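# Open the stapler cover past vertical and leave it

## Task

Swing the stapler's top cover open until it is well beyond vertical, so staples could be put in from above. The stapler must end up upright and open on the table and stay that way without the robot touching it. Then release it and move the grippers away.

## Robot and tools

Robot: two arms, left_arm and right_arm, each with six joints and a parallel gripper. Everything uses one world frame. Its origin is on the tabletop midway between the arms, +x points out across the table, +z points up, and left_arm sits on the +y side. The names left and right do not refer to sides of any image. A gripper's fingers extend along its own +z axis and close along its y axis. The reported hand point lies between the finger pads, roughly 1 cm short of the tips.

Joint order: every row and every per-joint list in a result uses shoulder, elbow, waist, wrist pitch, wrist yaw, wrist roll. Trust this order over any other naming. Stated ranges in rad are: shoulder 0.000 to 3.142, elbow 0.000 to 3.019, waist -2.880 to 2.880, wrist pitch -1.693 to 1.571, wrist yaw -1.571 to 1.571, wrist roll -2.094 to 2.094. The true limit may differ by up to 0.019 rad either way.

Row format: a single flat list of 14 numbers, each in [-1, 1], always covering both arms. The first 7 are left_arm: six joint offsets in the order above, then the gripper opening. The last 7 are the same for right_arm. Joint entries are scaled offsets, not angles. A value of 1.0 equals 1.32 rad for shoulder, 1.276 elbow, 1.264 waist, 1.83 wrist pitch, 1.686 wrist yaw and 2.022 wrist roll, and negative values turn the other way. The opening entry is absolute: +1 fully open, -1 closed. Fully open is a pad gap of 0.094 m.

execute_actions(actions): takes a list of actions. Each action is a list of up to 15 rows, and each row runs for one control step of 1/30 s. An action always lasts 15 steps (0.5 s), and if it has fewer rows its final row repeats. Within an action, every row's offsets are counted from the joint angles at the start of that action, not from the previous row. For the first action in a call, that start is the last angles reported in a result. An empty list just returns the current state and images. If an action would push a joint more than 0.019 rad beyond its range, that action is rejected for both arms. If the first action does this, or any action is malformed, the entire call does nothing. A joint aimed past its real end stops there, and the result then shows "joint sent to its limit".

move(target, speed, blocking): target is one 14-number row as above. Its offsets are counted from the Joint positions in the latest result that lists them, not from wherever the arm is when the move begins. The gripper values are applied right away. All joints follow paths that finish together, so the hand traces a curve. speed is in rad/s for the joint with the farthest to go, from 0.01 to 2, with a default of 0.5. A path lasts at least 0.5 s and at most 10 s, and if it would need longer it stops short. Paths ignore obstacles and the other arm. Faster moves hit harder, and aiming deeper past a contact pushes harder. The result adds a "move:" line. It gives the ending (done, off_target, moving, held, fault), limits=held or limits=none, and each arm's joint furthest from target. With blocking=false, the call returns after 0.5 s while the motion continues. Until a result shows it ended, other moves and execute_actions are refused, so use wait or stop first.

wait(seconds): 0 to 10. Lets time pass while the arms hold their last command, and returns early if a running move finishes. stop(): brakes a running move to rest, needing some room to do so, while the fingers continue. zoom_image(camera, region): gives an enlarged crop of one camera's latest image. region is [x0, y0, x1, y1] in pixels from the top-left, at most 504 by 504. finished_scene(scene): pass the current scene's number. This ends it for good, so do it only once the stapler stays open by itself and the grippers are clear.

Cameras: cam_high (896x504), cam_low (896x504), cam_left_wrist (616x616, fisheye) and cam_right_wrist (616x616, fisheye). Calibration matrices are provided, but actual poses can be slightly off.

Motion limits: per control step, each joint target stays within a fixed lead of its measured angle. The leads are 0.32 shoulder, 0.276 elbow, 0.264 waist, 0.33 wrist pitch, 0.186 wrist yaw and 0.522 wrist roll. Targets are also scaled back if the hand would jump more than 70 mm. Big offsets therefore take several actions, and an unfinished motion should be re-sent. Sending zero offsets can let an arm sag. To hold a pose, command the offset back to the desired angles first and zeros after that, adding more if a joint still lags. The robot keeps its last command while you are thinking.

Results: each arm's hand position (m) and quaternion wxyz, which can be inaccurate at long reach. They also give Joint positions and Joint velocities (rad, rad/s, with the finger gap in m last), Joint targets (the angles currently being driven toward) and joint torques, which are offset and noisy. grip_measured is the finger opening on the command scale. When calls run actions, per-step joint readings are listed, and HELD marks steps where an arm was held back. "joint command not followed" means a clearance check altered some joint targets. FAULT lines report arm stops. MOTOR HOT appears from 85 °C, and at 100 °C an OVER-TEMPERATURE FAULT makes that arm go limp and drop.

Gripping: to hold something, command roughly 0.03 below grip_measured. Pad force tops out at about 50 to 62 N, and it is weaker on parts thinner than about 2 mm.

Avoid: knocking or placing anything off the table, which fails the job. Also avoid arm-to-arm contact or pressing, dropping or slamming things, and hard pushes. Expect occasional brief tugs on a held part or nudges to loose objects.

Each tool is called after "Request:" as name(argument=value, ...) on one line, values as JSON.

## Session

Request:
execute_actions(actions=[])

Scene clock: 0.00 s.
left_arm: end_effector_position=(+0.5178, +0.3894, +0.2310) grip_measured=+1.000 end_effector_quat_wxyz=(-0.001, +0.442, +0.896, -0.048) | right_arm: end_effector_position=(+0.5389, +0.1723, +0.2147) grip_measured=+1.000 end_effector_quat_wxyz=(+0.732, -0.670, -0.069, +0.100)
Joint names: [shoulder, elbow, waist, wrist pitch, wrist yaw, wrist roll]
Joint positions: left_arm=[ 1.833  1.826  0.069 -1.616  0.08   1.031  0.094] | right_arm=[ 2.221  1.632  0.394  0.875 -1.241 -1.267  0.094]
Joint velocities: left_arm=[-0.005  0.022 -0.005  0.002 -0.051  0.022  0.   ] | right_arm=[-0.024 -0.002 -0.005  0.007  0.007  0.022  0.   ]
Joint torques (N m, as the arm reports them, + toward a larger angle): no reading
Joint targets: left_arm=[1.825 1.857 0.069 -1.616 0.080 1.031] | right_arm=[2.235 1.650 0.394 0.877 -1.241 -1.268]
camera_calibration (this result's frames):
cam_left_wrist: T_world_to_cam=[[-0.793231, -0.60298, 0.0848469, 0.622914], [-0.46543, 0.69024, 0.554025, -0.147031], [-0.392631, 0.39998, -0.828165, 0.362398], [0, 0, 0, 1]] pos_world=[0.567971, 0.332139, 0.328731]
cam_right_wrist: T_world_to_cam=[[0.0452459, -0.0836512, 0.995467, -0.223187], [0.922944, -0.377813, -0.073698, -0.413414], [0.382266, 0.922095, 0.0601108, -0.256245], [0, 0, 0, 1]] pos_world=[0.48961, 0.0614193, 0.20711]

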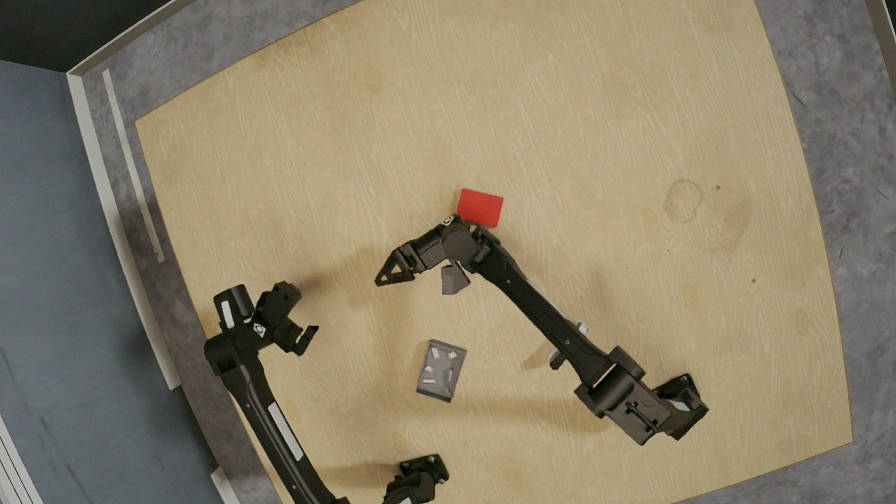

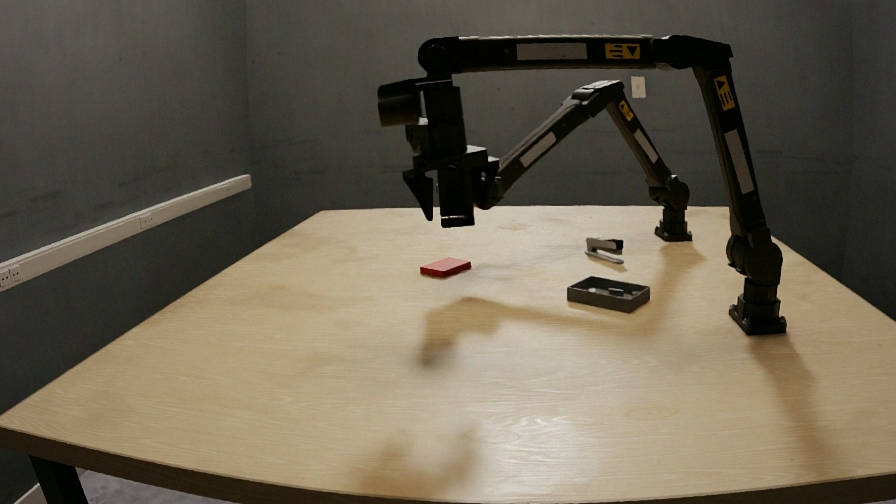

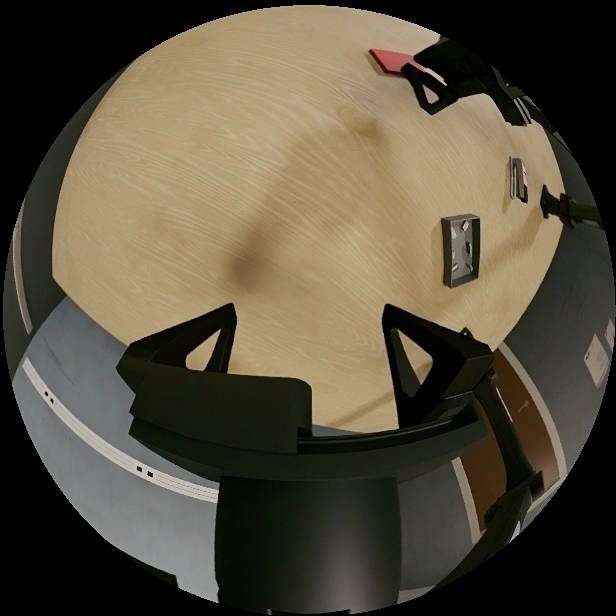

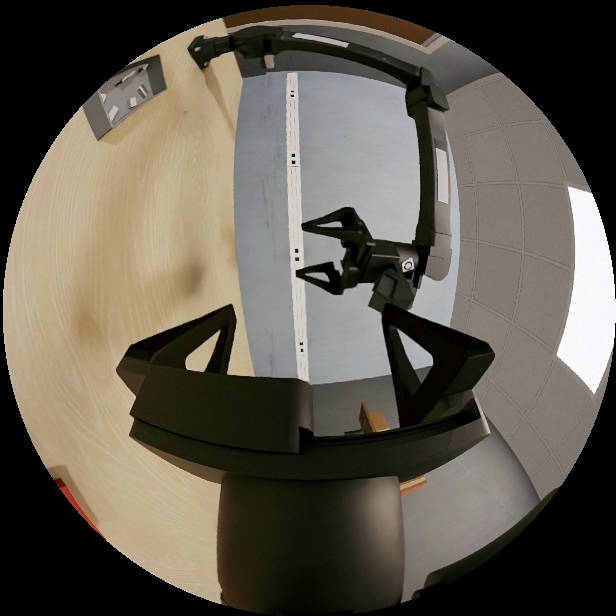

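Request:
zoom_image(camera="cam_low", region=[550, 210, 670, 290])

Request:
zoom_image(camera="cam_high", region=[510, 290, 630, 400])

Request:
zoom_image(camera="cam_left_wrist", region=[470, 130, 570, 230])

Region (550, 210, 670, 290) of cam_low's 896x504 image, scaled by 4.200, with more detail than that image has.

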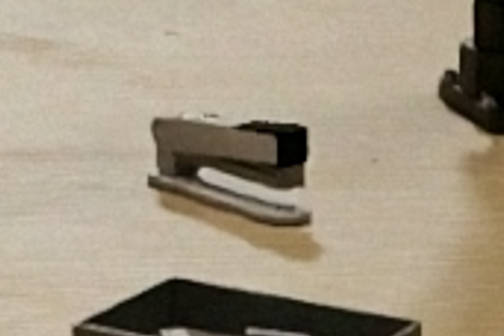

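Region (510, 290, 630, 400) of cam_high's 896x504 image, scaled by 4.200, with more detail than that image has; it fills the top 462 rows of this view, and the rest is white.

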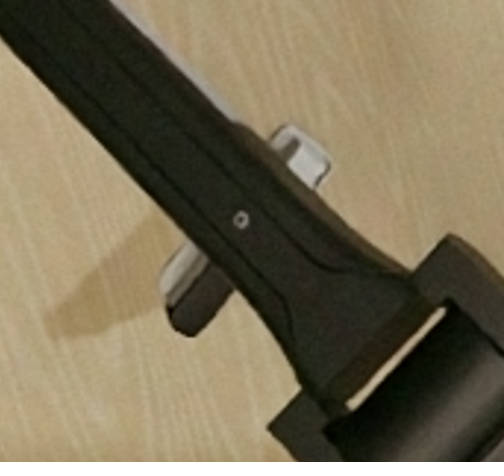

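Region (470, 130, 570, 230) of cam_left_wrist's 616x616 image, scaled by 5.040, with more detail than that image has.

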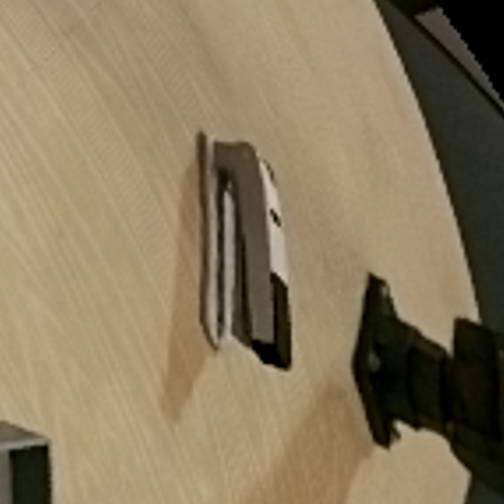

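Request:
move(target=[-0.469,-0.627,-0.237,0.492,-0.278,-0.666,1.0, -0.779,-0.496,0.253,-0.9836,0.8385,0.989,1.0], speed=1.3)

Scene clock: 122.57 s.
left_arm: end_effector_position=(+0.4412, +0.3216, +0.2517) grip_measured=+1.000 end_effector_quat_wxyz=(+0.346, -0.120, +0.925, +0.103) | right_arm: end_effector_position=(+0.2900, -0.0504, +0.2223) grip_measured=+1.000 end_effector_quat_wxyz=(+0.223, -0.050, +0.967, +0.110)
Joint names: [shoulder, elbow, waist, wrist pitch, wrist yaw, wrist roll]
Joint positions: left_arm=[ 1.224  1.035 -0.22  -0.737 -0.387 -0.304  0.094] | right_arm=[ 1.188  1.008  0.707 -0.916  0.17   0.724  0.094]
Joint velocities: left_arm=[-0.005 -0.007 -0.005  0.012 -0.022  0.037  0.   ] | right_arm=[-0.015  0.007 -0.005 -0.012 -0.125  0.051  0.   ]
Joint torques (N m, as the arm reports them, + toward a larger angle): left_arm=[-10.33   8.02  -0.31   1.89  -0.38  -0.05] | right_arm=[-10.06   9.89   1.26   0.79   0.29   0.09]
Joint targets: left_arm=[1.214 1.026 -0.230 -0.716 -0.389 -0.316] | right_arm=[1.193 0.999 0.714 -0.924 0.173 0.732]
move: off_target (left_arm); limits=none; left_arm: farthest joint: the wrist pitch, 0.021 radians from its target (0.901 radians at the start); right_arm: farthest joint: the elbow, 0.009 radians from its target (0.633 radians at the start)
camera_calibration (this result's frames):
cam_left_wrist: T_world_to_cam=[[0.291476, -0.950256, -0.1098, 0.201543], [-0.954467, -0.28129, -0.0993368, 0.54534], [0.0635097, 0.133755, -0.988977, 0.301508], [0, 0, 0, 1]] pos_world=[0.442616, 0.304588, 0.374486]
cam_right_wrist: T_world_to_cam=[[0.15336, -0.9705, -0.18604, -0.0514545], [-0.970106, -0.183698, 0.158586, 0.239791], [-0.188082, 0.156158, -0.96966, 0.399502], [0, 0, 0, 1]] pos_world=[0.315653, -0.068273, 0.339781]

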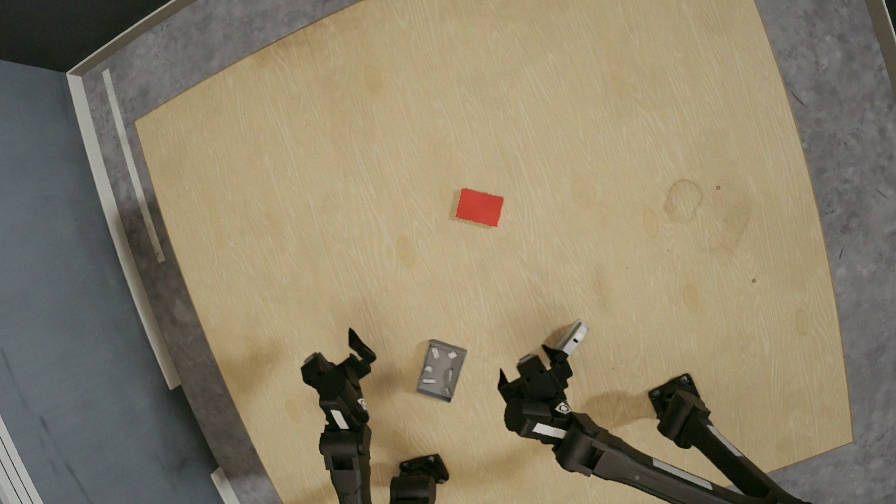

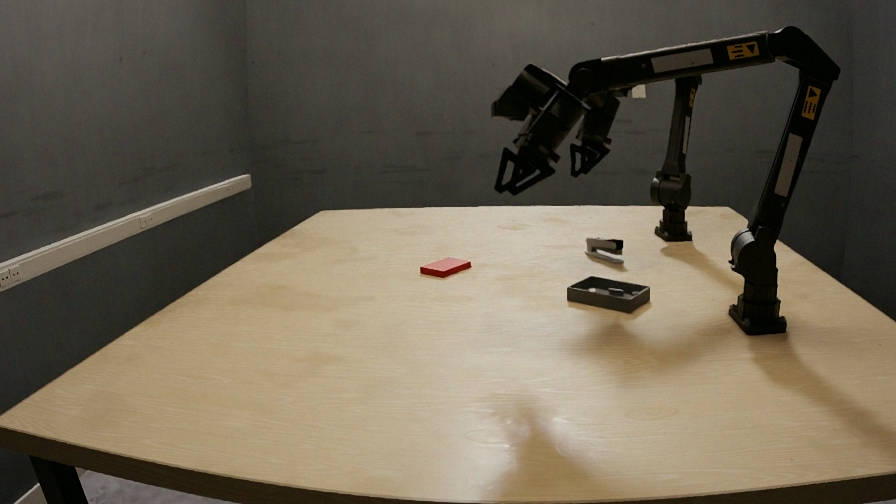

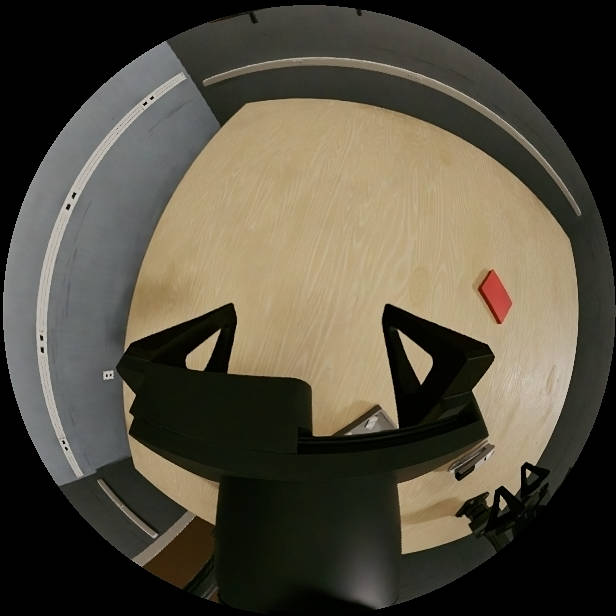

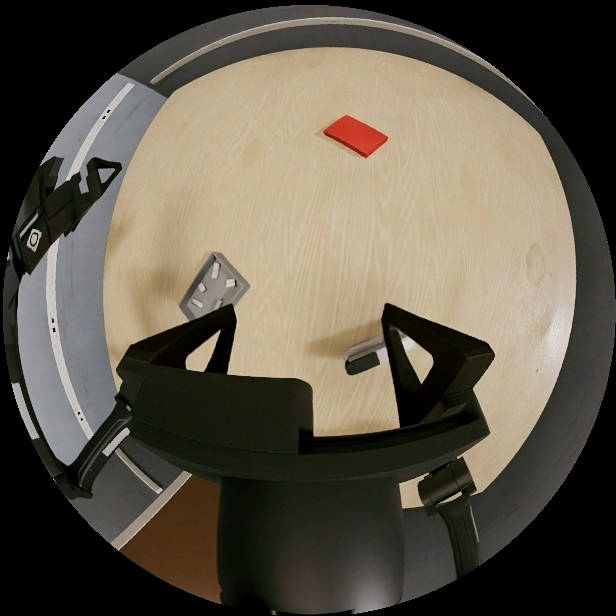

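Request:
execute_actions(actions=[])

Scene clock: 137.50 s.
left_arm: end_effector_position=(+0.4412, +0.3216, +0.2517) grip_measured=+1.000 end_effector_quat_wxyz=(+0.346, -0.120, +0.925, +0.103) | right_arm: end_effector_position=(+0.2900, -0.0504, +0.2223) grip_measured=+1.000 end_effector_quat_wxyz=(+0.223, -0.050, +0.967, +0.110)
Joint names: [shoulder, elbow, waist, wrist pitch, wrist yaw, wrist roll]
Joint positions: left_arm=[ 1.224  1.035 -0.22  -0.737 -0.387 -0.304  0.094] | right_arm=[ 1.188  1.008  0.707 -0.916  0.17   0.725  0.094]
Joint velocities: left_arm=[-0.005 -0.002 -0.015  0.022 -0.081 -0.037  0.   ] | right_arm=[ 0.005  0.007  0.005 -0.007 -0.007  0.022  0.   ]
Joint torques (N m, as the arm reports them, + toward a larger angle): left_arm=[-10.3    8.03  -0.24   1.91  -0.4   -0.05] | right_arm=[-10.     9.89   1.19   0.78   0.3    0.1 ]
Joint targets: left_arm=[1.214 1.026 -0.230 -0.716 -0.389 -0.316] | right_arm=[1.193 0.999 0.714 -0.924 0.173 0.733]
camera_calibration (this result's frames):
cam_left_wrist: T_world_to_cam=[[0.291756, -0.950199, -0.109547, 0.201337], [-0.954378, -0.281583, -0.0993702, 0.545403], [0.063575, 0.133541, -0.989002, 0.301554], [0, 0, 0, 1]] pos_world=[0.442608, 0.304617, 0.37449]
cam_right_wrist: T_world_to_cam=[[0.152677, -0.970542, -0.186378, -0.0511835], [-0.9702, -0.1831, 0.158701, 0.239823], [-0.188152, 0.156594, -0.969576, 0.399526], [0, 0, 0, 1]] pos_world=[0.315662, -0.0683278, 0.339771]

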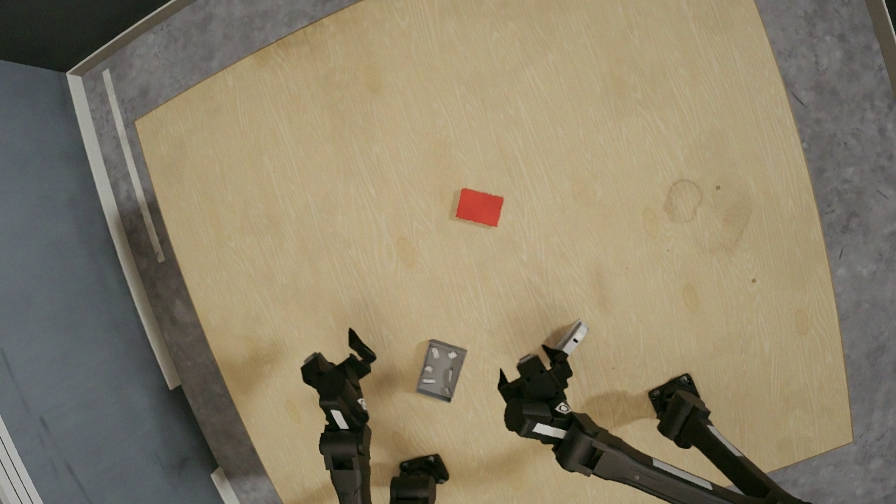

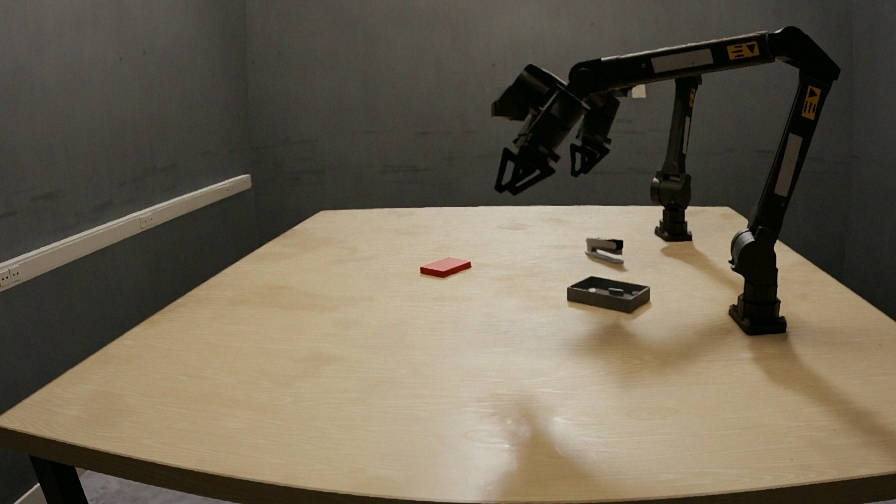

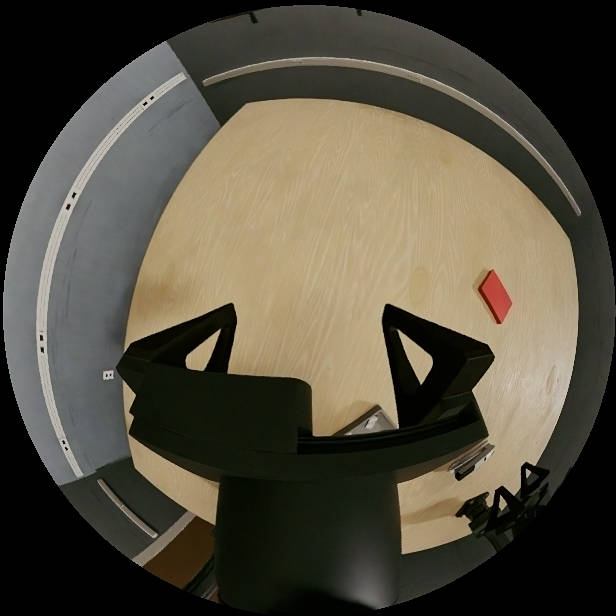

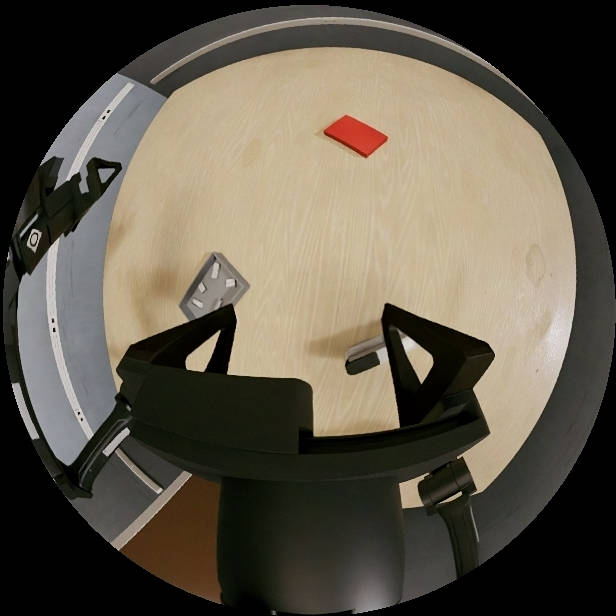

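Request:
move(target=[-0.0076,-0.4679,-0.9186,0.4291,-0.0006,-0.006,1, 0.0035,-0.0069,0.0053,-0.2658,0.0016,0.4903,1], speed=0.9)

Scene clock: 154.27 s.
left_arm: end_effector_position=(+0.1192, -0.0304, +0.0803) grip_measured=+1.000 end_effector_quat_wxyz=(+0.394, +0.379, +0.821, -0.164) | right_arm: end_effector_position=(+0.2175, -0.1361, +0.1955) grip_measured=+1.000 end_effector_quat_wxyz=(+0.081, +0.405, +0.910, -0.026)
Joint names: [shoulder, elbow, waist, wrist pitch, wrist yaw, wrist roll]
Joint positions: left_arm=[ 1.224  0.441 -1.381  0.026 -0.387 -0.305  0.094] | right_arm=[ 1.188  1.008  0.707 -1.395  0.17   1.707  0.094]
Joint velocities: left_arm=[-0.015  0.002  0.005  0.007  0.007  0.037  0.   ] | right_arm=[-0.005 -0.017 -0.005  0.012 -0.081 -0.051  0.   ]
Joint torques (N m, as the arm reports them, + toward a larger angle): left_arm=[-7.55  6.34  0.63  2.1  -0.26 -0.03] | right_arm=[-8.89  8.99  1.19 -0.08  0.33  0.1 ]
Joint targets: left_arm=[1.214 0.438 -1.381 0.048 -0.388 -0.317] | right_arm=[1.192 0.999 0.714 -1.403 0.172 1.716]
move: off_target (left_arm); limits=none; left_arm: farthest joint: the wrist pitch, 0.022 radians from its target (0.785 radians at the start); right_arm: farthest joint: the elbow, 0.009 radians from its target (0.009 radians at the start)
camera_calibration (this result's frames):
cam_left_wrist: T_world_to_cam=[[-0.752169, -0.658232, -0.0311844, 0.0691386], [-0.632183, 0.734139, -0.24776, 0.126315], [0.185977, -0.166643, -0.968319, 0.174042], [0, 0, 0, 1]] pos_world=[0.0994901, -0.0182206, 0.20198]
cam_right_wrist: T_world_to_cam=[[-0.7368, -0.675898, -0.0169543, 0.0721098], [-0.610817, 0.654685, 0.445299, 0.137886], [-0.289877, 0.338452, -0.895222, 0.405649], [0, 0, 0, 1]] pos_world=[0.254942, -0.178825, 0.302968]

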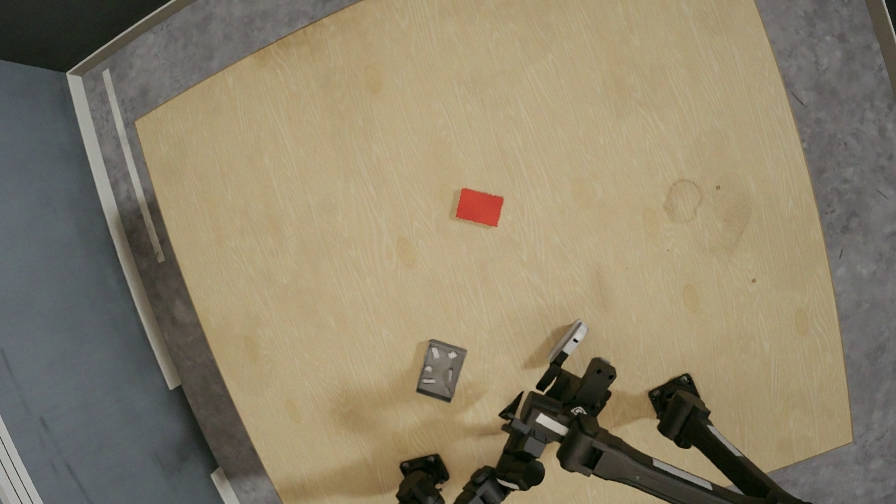

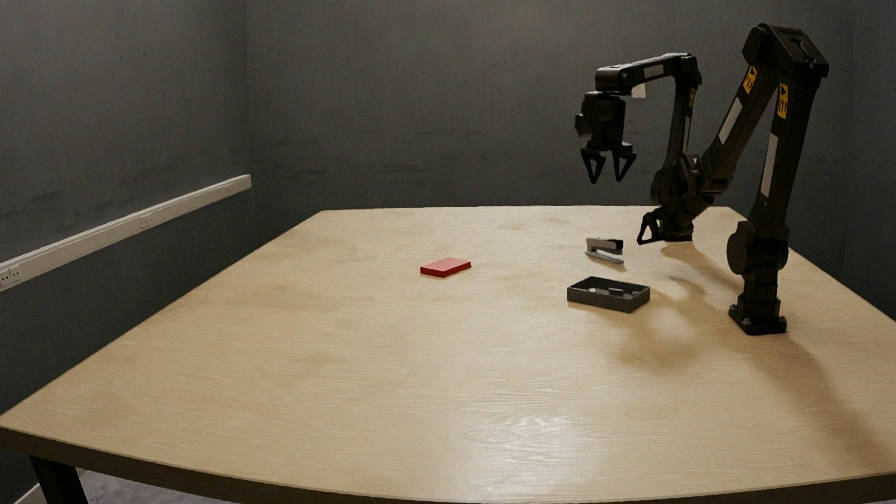

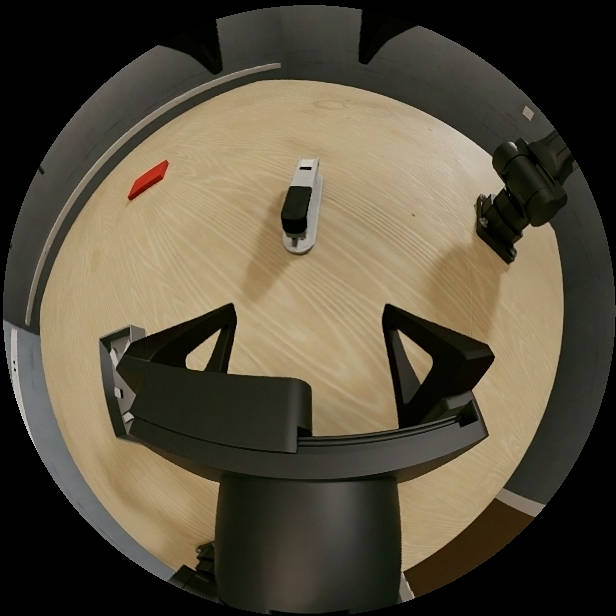

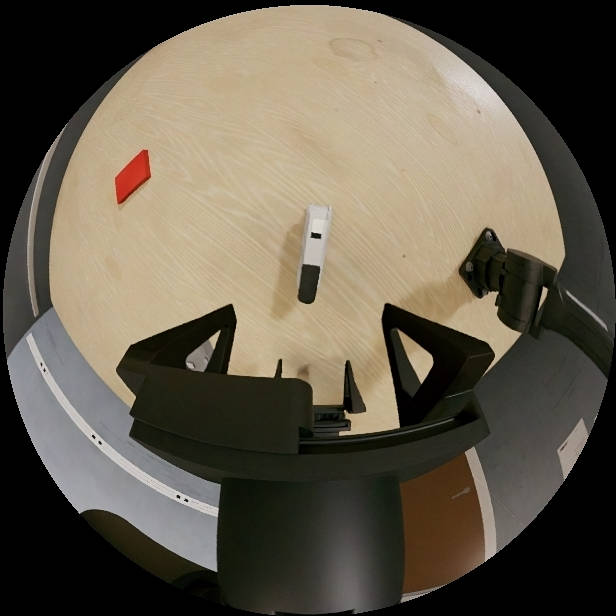

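Request:
zoom_image(camera="cam_right_wrist", region=[240, 180, 380, 320])

Request:
zoom_image(camera="cam_left_wrist", region=[230, 130, 370, 270])

Request:
zoom_image(camera="cam_low", region=[560, 210, 680, 280])

Region (240, 180, 380, 320) of cam_right_wrist's 616x616 image, scaled by 3.600, with more detail than that image has.

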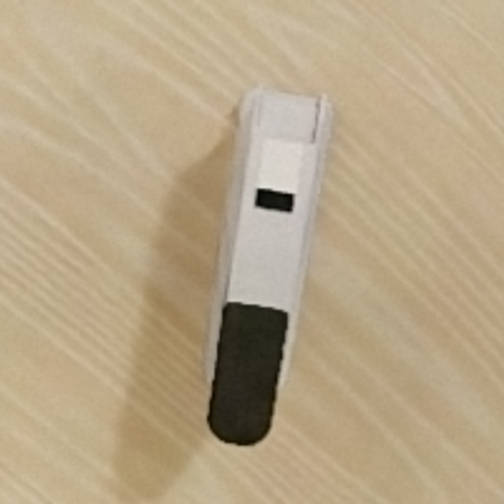

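Region (230, 130, 370, 270) of cam_left_wrist's 616x616 image, scaled by 3.600, with more detail than that image has.

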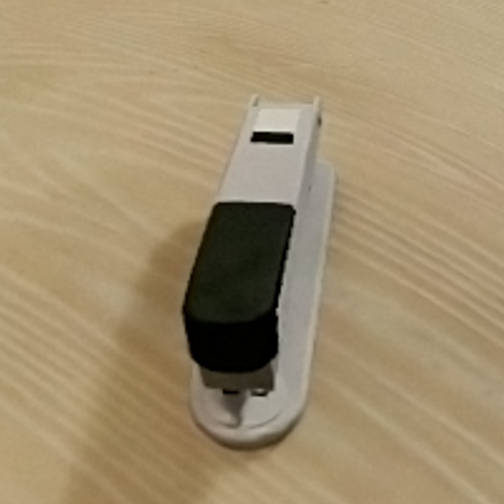

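Region (560, 210, 680, 280) of cam_low's 896x504 image, scaled by 4.200, with more detail than that image has; it fills the top 294 rows of this view, and the rest is white.

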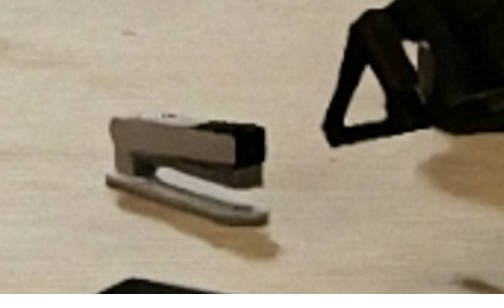

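Request:
move(target=[0.3440,0.1237,0.1613,0.2840,0.1349,0.1088,1, 0.1463,-0.2219,-0.0489,0.2442,-0.0214,0.0349,1], speed=0.4)

Request:
zoom_image(camera="cam_low", region=[540, 170, 700, 290])

Scene clock: 264.47 s.
left_arm: end_effector_position=(+0.1956, -0.1000, +0.0185) grip_measured=+1.000 end_effector_quat_wxyz=(+0.420, +0.408, +0.782, -0.213) | right_arm: end_effector_position=(+0.2218, -0.1485, +0.0444) grip_measured=+1.000 end_effector_quat_wxyz=(+0.063, +0.458, +0.886, -0.029)
Joint names: [shoulder, elbow, waist, wrist pitch, wrist yaw, wrist roll]
Joint positions: left_arm=[ 1.678  0.557 -1.187  0.522 -0.162 -0.097  0.094] | right_arm=[ 1.364  0.729  0.653 -0.957  0.137  1.77   0.094]
Joint velocities: left_arm=[-0.005 -0.007  0.005 -0.002 -0.051 -0.051  0.   ] | right_arm=[-0.015 -0.012  0.005 -0.002 -0.066  0.007  0.   ]
Joint torques (N m, as the arm reports them, + toward a larger angle): left_arm=[-11.32   7.57   1.31   2.24   0.03   0.19] | right_arm=[-8.82  7.58 -0.06  0.49  0.02  0.11]
Joint targets: left_arm=[1.678 0.599 -1.177 0.545 -0.160 -0.085] | right_arm=[1.381 0.725 0.645 -0.948 0.133 1.778]
move: off_target (left_arm); limits=none; left_arm: farthest joint: the elbow, 0.042 radians from its target (0.158 radians at the start); right_arm: farthest joint: the shoulder, 0.017 radians from its target (0.193 radians at the start)
camera_calibration (this result's frames):
cam_left_wrist: T_world_to_cam=[[-0.81713, -0.576303, -0.0131583, 0.0994002], [-0.537737, 0.770275, -0.342805, 0.19732], [0.207695, -0.273041, -0.939314, 0.0729654], [0, 0, 0, 1]] pos_world=[0.172175, -0.0747837, 0.137488]
cam_right_wrist: T_world_to_cam=[[-0.81039, -0.585871, -0.00485437, 0.0934665], [-0.51833, 0.713055, 0.472109, 0.202887], [-0.273133, 0.385109, -0.881527, 0.278428], [0, 0, 0, 1]] pos_world=[0.256955, -0.197135, 0.15011]

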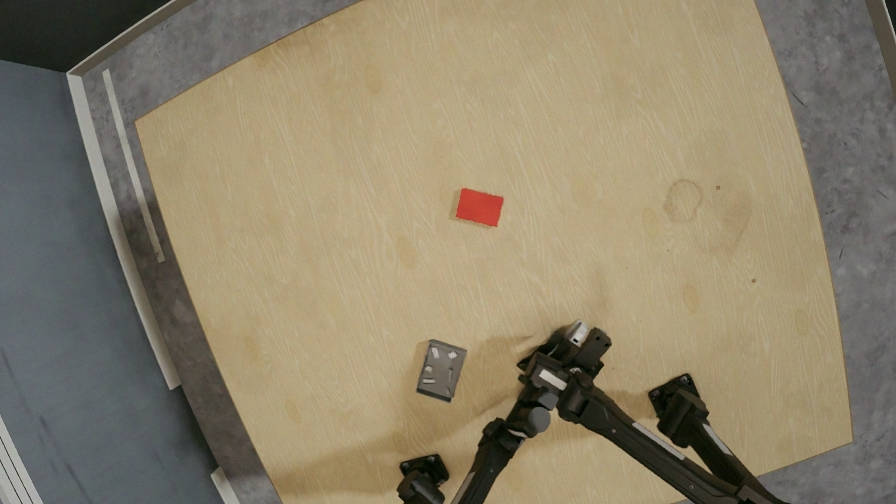

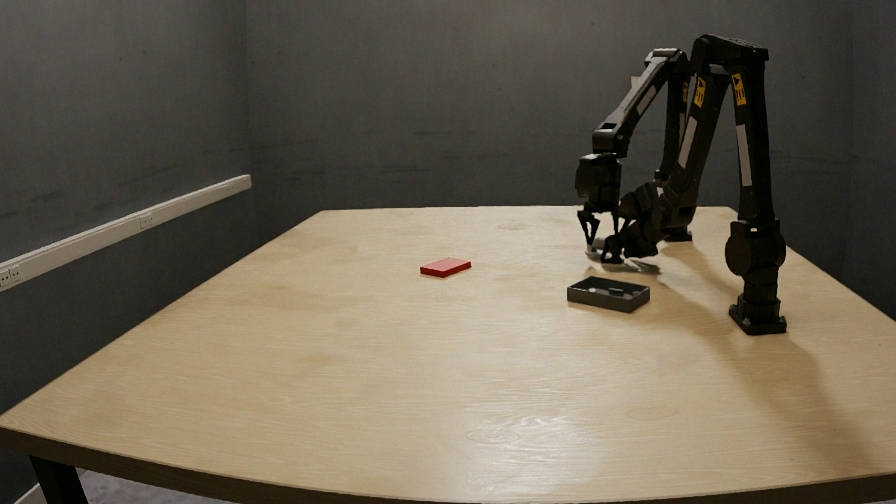

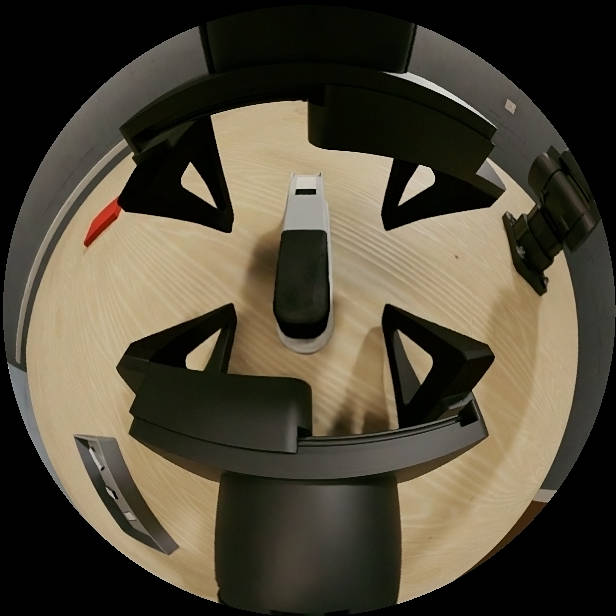

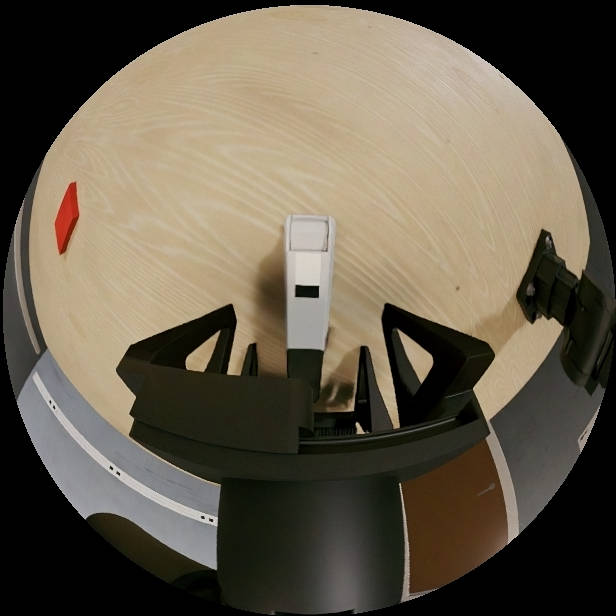

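Region (540, 170, 700, 290) of cam_low's 896x504 image, scaled by 3.150, with more detail than that image has; it fills the top 378 rows of this view, and the rest is white.

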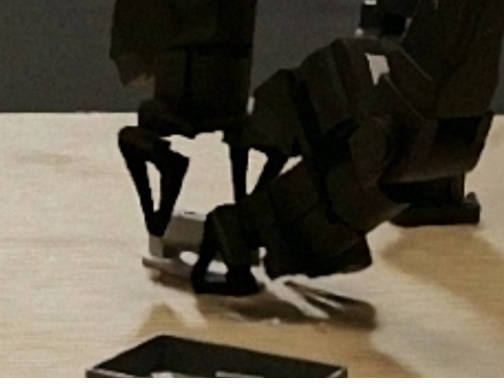

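Request:
zoom_image(camera="cam_low", region=[570, 225, 650, 275])

Request:
zoom_image(camera="cam_right_wrist", region=[220, 200, 400, 420])

Region (570, 225, 650, 275) of cam_low's 896x504 image, scaled by 6.300, with more detail than that image has; it fills the top 315 rows of this view, and the rest is white.

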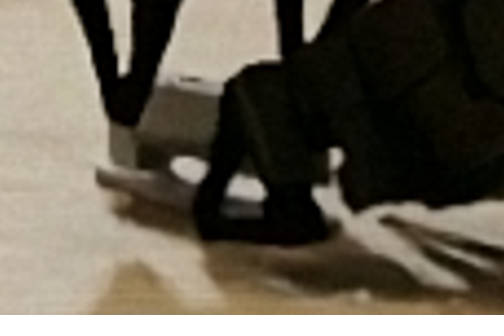

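Region (220, 200, 400, 420) of cam_right_wrist's 616x616 image, scaled by 2.291, with more detail than that image has; it fills the left 412 columns of this view, and the rest is white.

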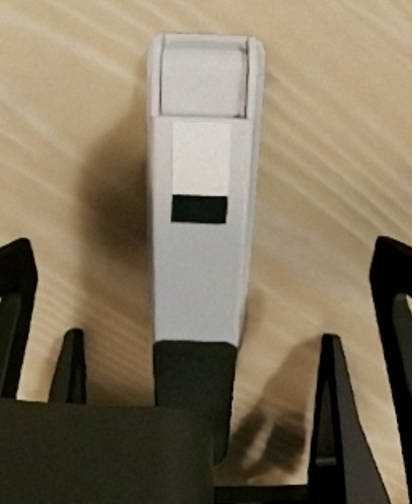

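Request:
move(target=[0.0283,0.0449,0.0184,0.0333,0.0096,0.0104,-0.15, 0.0129,-0.0031,-0.0063,0.0049,-0.0024,0.004,-0.33], speed=0.1)

Request:
zoom_image(camera="cam_low", region=[570, 225, 650, 275])

Scene clock: 287.10 s.
left_arm: end_effector_position=(+0.2022, -0.1072, +0.0164) grip_measured=-0.148 end_effector_quat_wxyz=(+0.427, +0.407, +0.777, -0.219) | right_arm: end_effector_position=(+0.2218, -0.1485, +0.0444) grip_measured=-0.328 end_effector_quat_wxyz=(+0.063, +0.458, +0.886, -0.029)
Joint names: [shoulder, elbow, waist, wrist pitch, wrist yaw, wrist roll]
Joint positions: left_arm=[ 1.71   0.573 -1.176  0.56  -0.148 -0.088  0.04 ] | right_arm=[ 1.364  0.729  0.653 -0.957  0.137  1.77   0.032]
Joint velocities: left_arm=[-0.015 -0.007 -0.024 -0.002  0.007  0.022 -0.   ] | right_arm=[-0.015 -0.007 -0.005 -0.002  0.066  0.007  0.   ]
Joint torques (N m, as the arm reports them, + toward a larger angle): left_arm=[-11.22   7.55   1.5    2.3    0.05   0.16] | right_arm=[-8.89  7.68  0.03  0.5   0.01  0.12]
Joint targets: left_arm=[1.715 0.614 -1.164 0.583 -0.146 -0.076] | right_arm=[1.381 0.725 0.645 -0.948 0.133 1.778]
move: off_target (left_arm); limits=none; left_arm: farthest joint: the elbow, 0.041 radians from its target (0.057 radians at the start); right_arm: farthest joint: the shoulder, 0.017 radians from its target (0.017 radians at the start)
camera_calibration (this result's frames):
cam_left_wrist: T_world_to_cam=[[-0.820528, -0.571532, -0.00923898, 0.101753], [-0.53016, 0.766976, -0.361494, 0.204051], [0.213691, -0.291718, -0.932329, 0.0643868], [0, 0, 0, 1]] pos_world=[0.177912, -0.0795645, 0.134733]
cam_right_wrist: T_world_to_cam=[[-0.81039, -0.585871, -0.00485437, 0.0934665], [-0.51833, 0.713055, 0.472109, 0.202887], [-0.273133, 0.385109, -0.881527, 0.278428], [0, 0, 0, 1]] pos_world=[0.256955, -0.197135, 0.15011]

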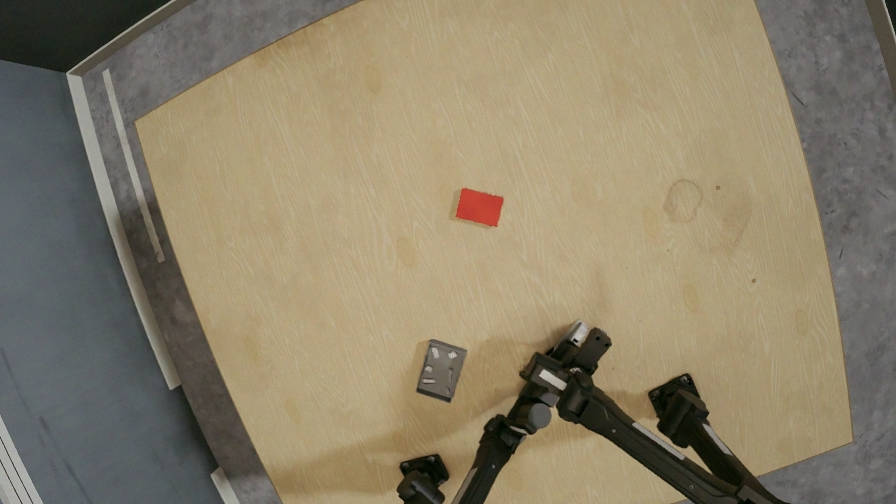

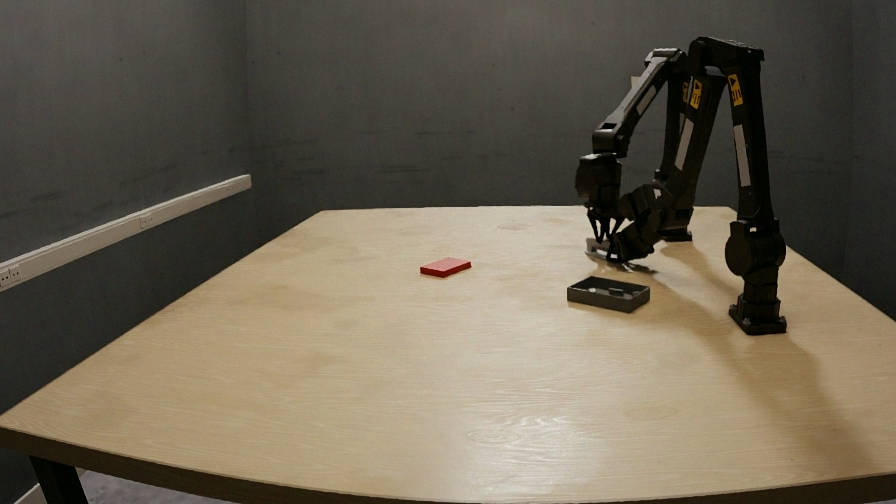

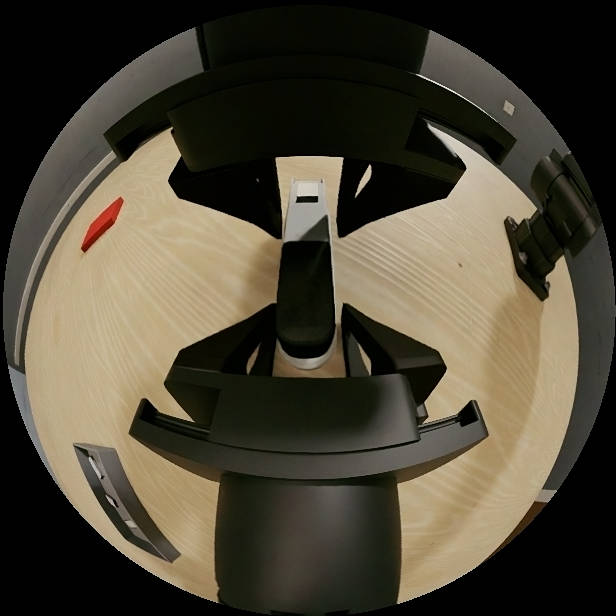

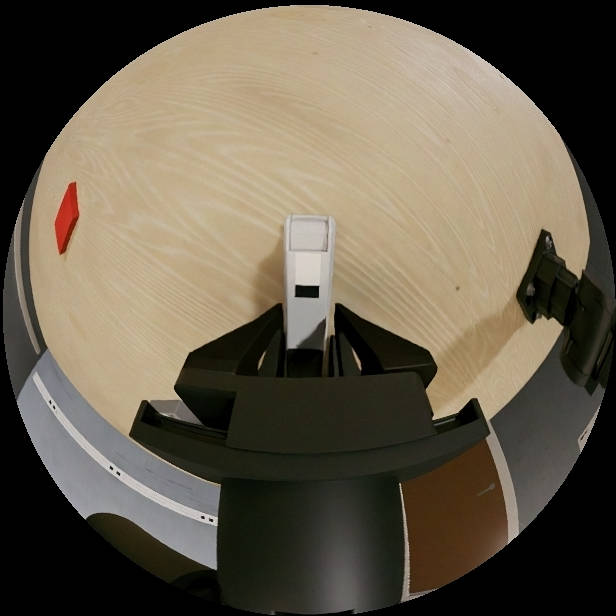

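Region (570, 225, 650, 275) of cam_low's 896x504 image, scaled by 6.300, with more detail than that image has; it fills the top 315 rows of this view, and the rest is white.

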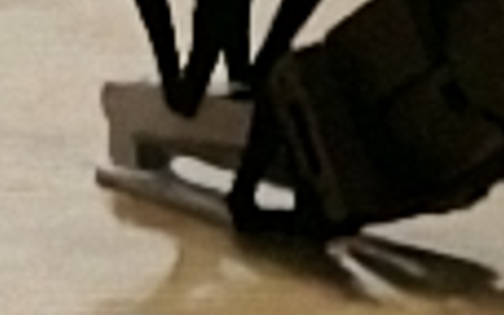

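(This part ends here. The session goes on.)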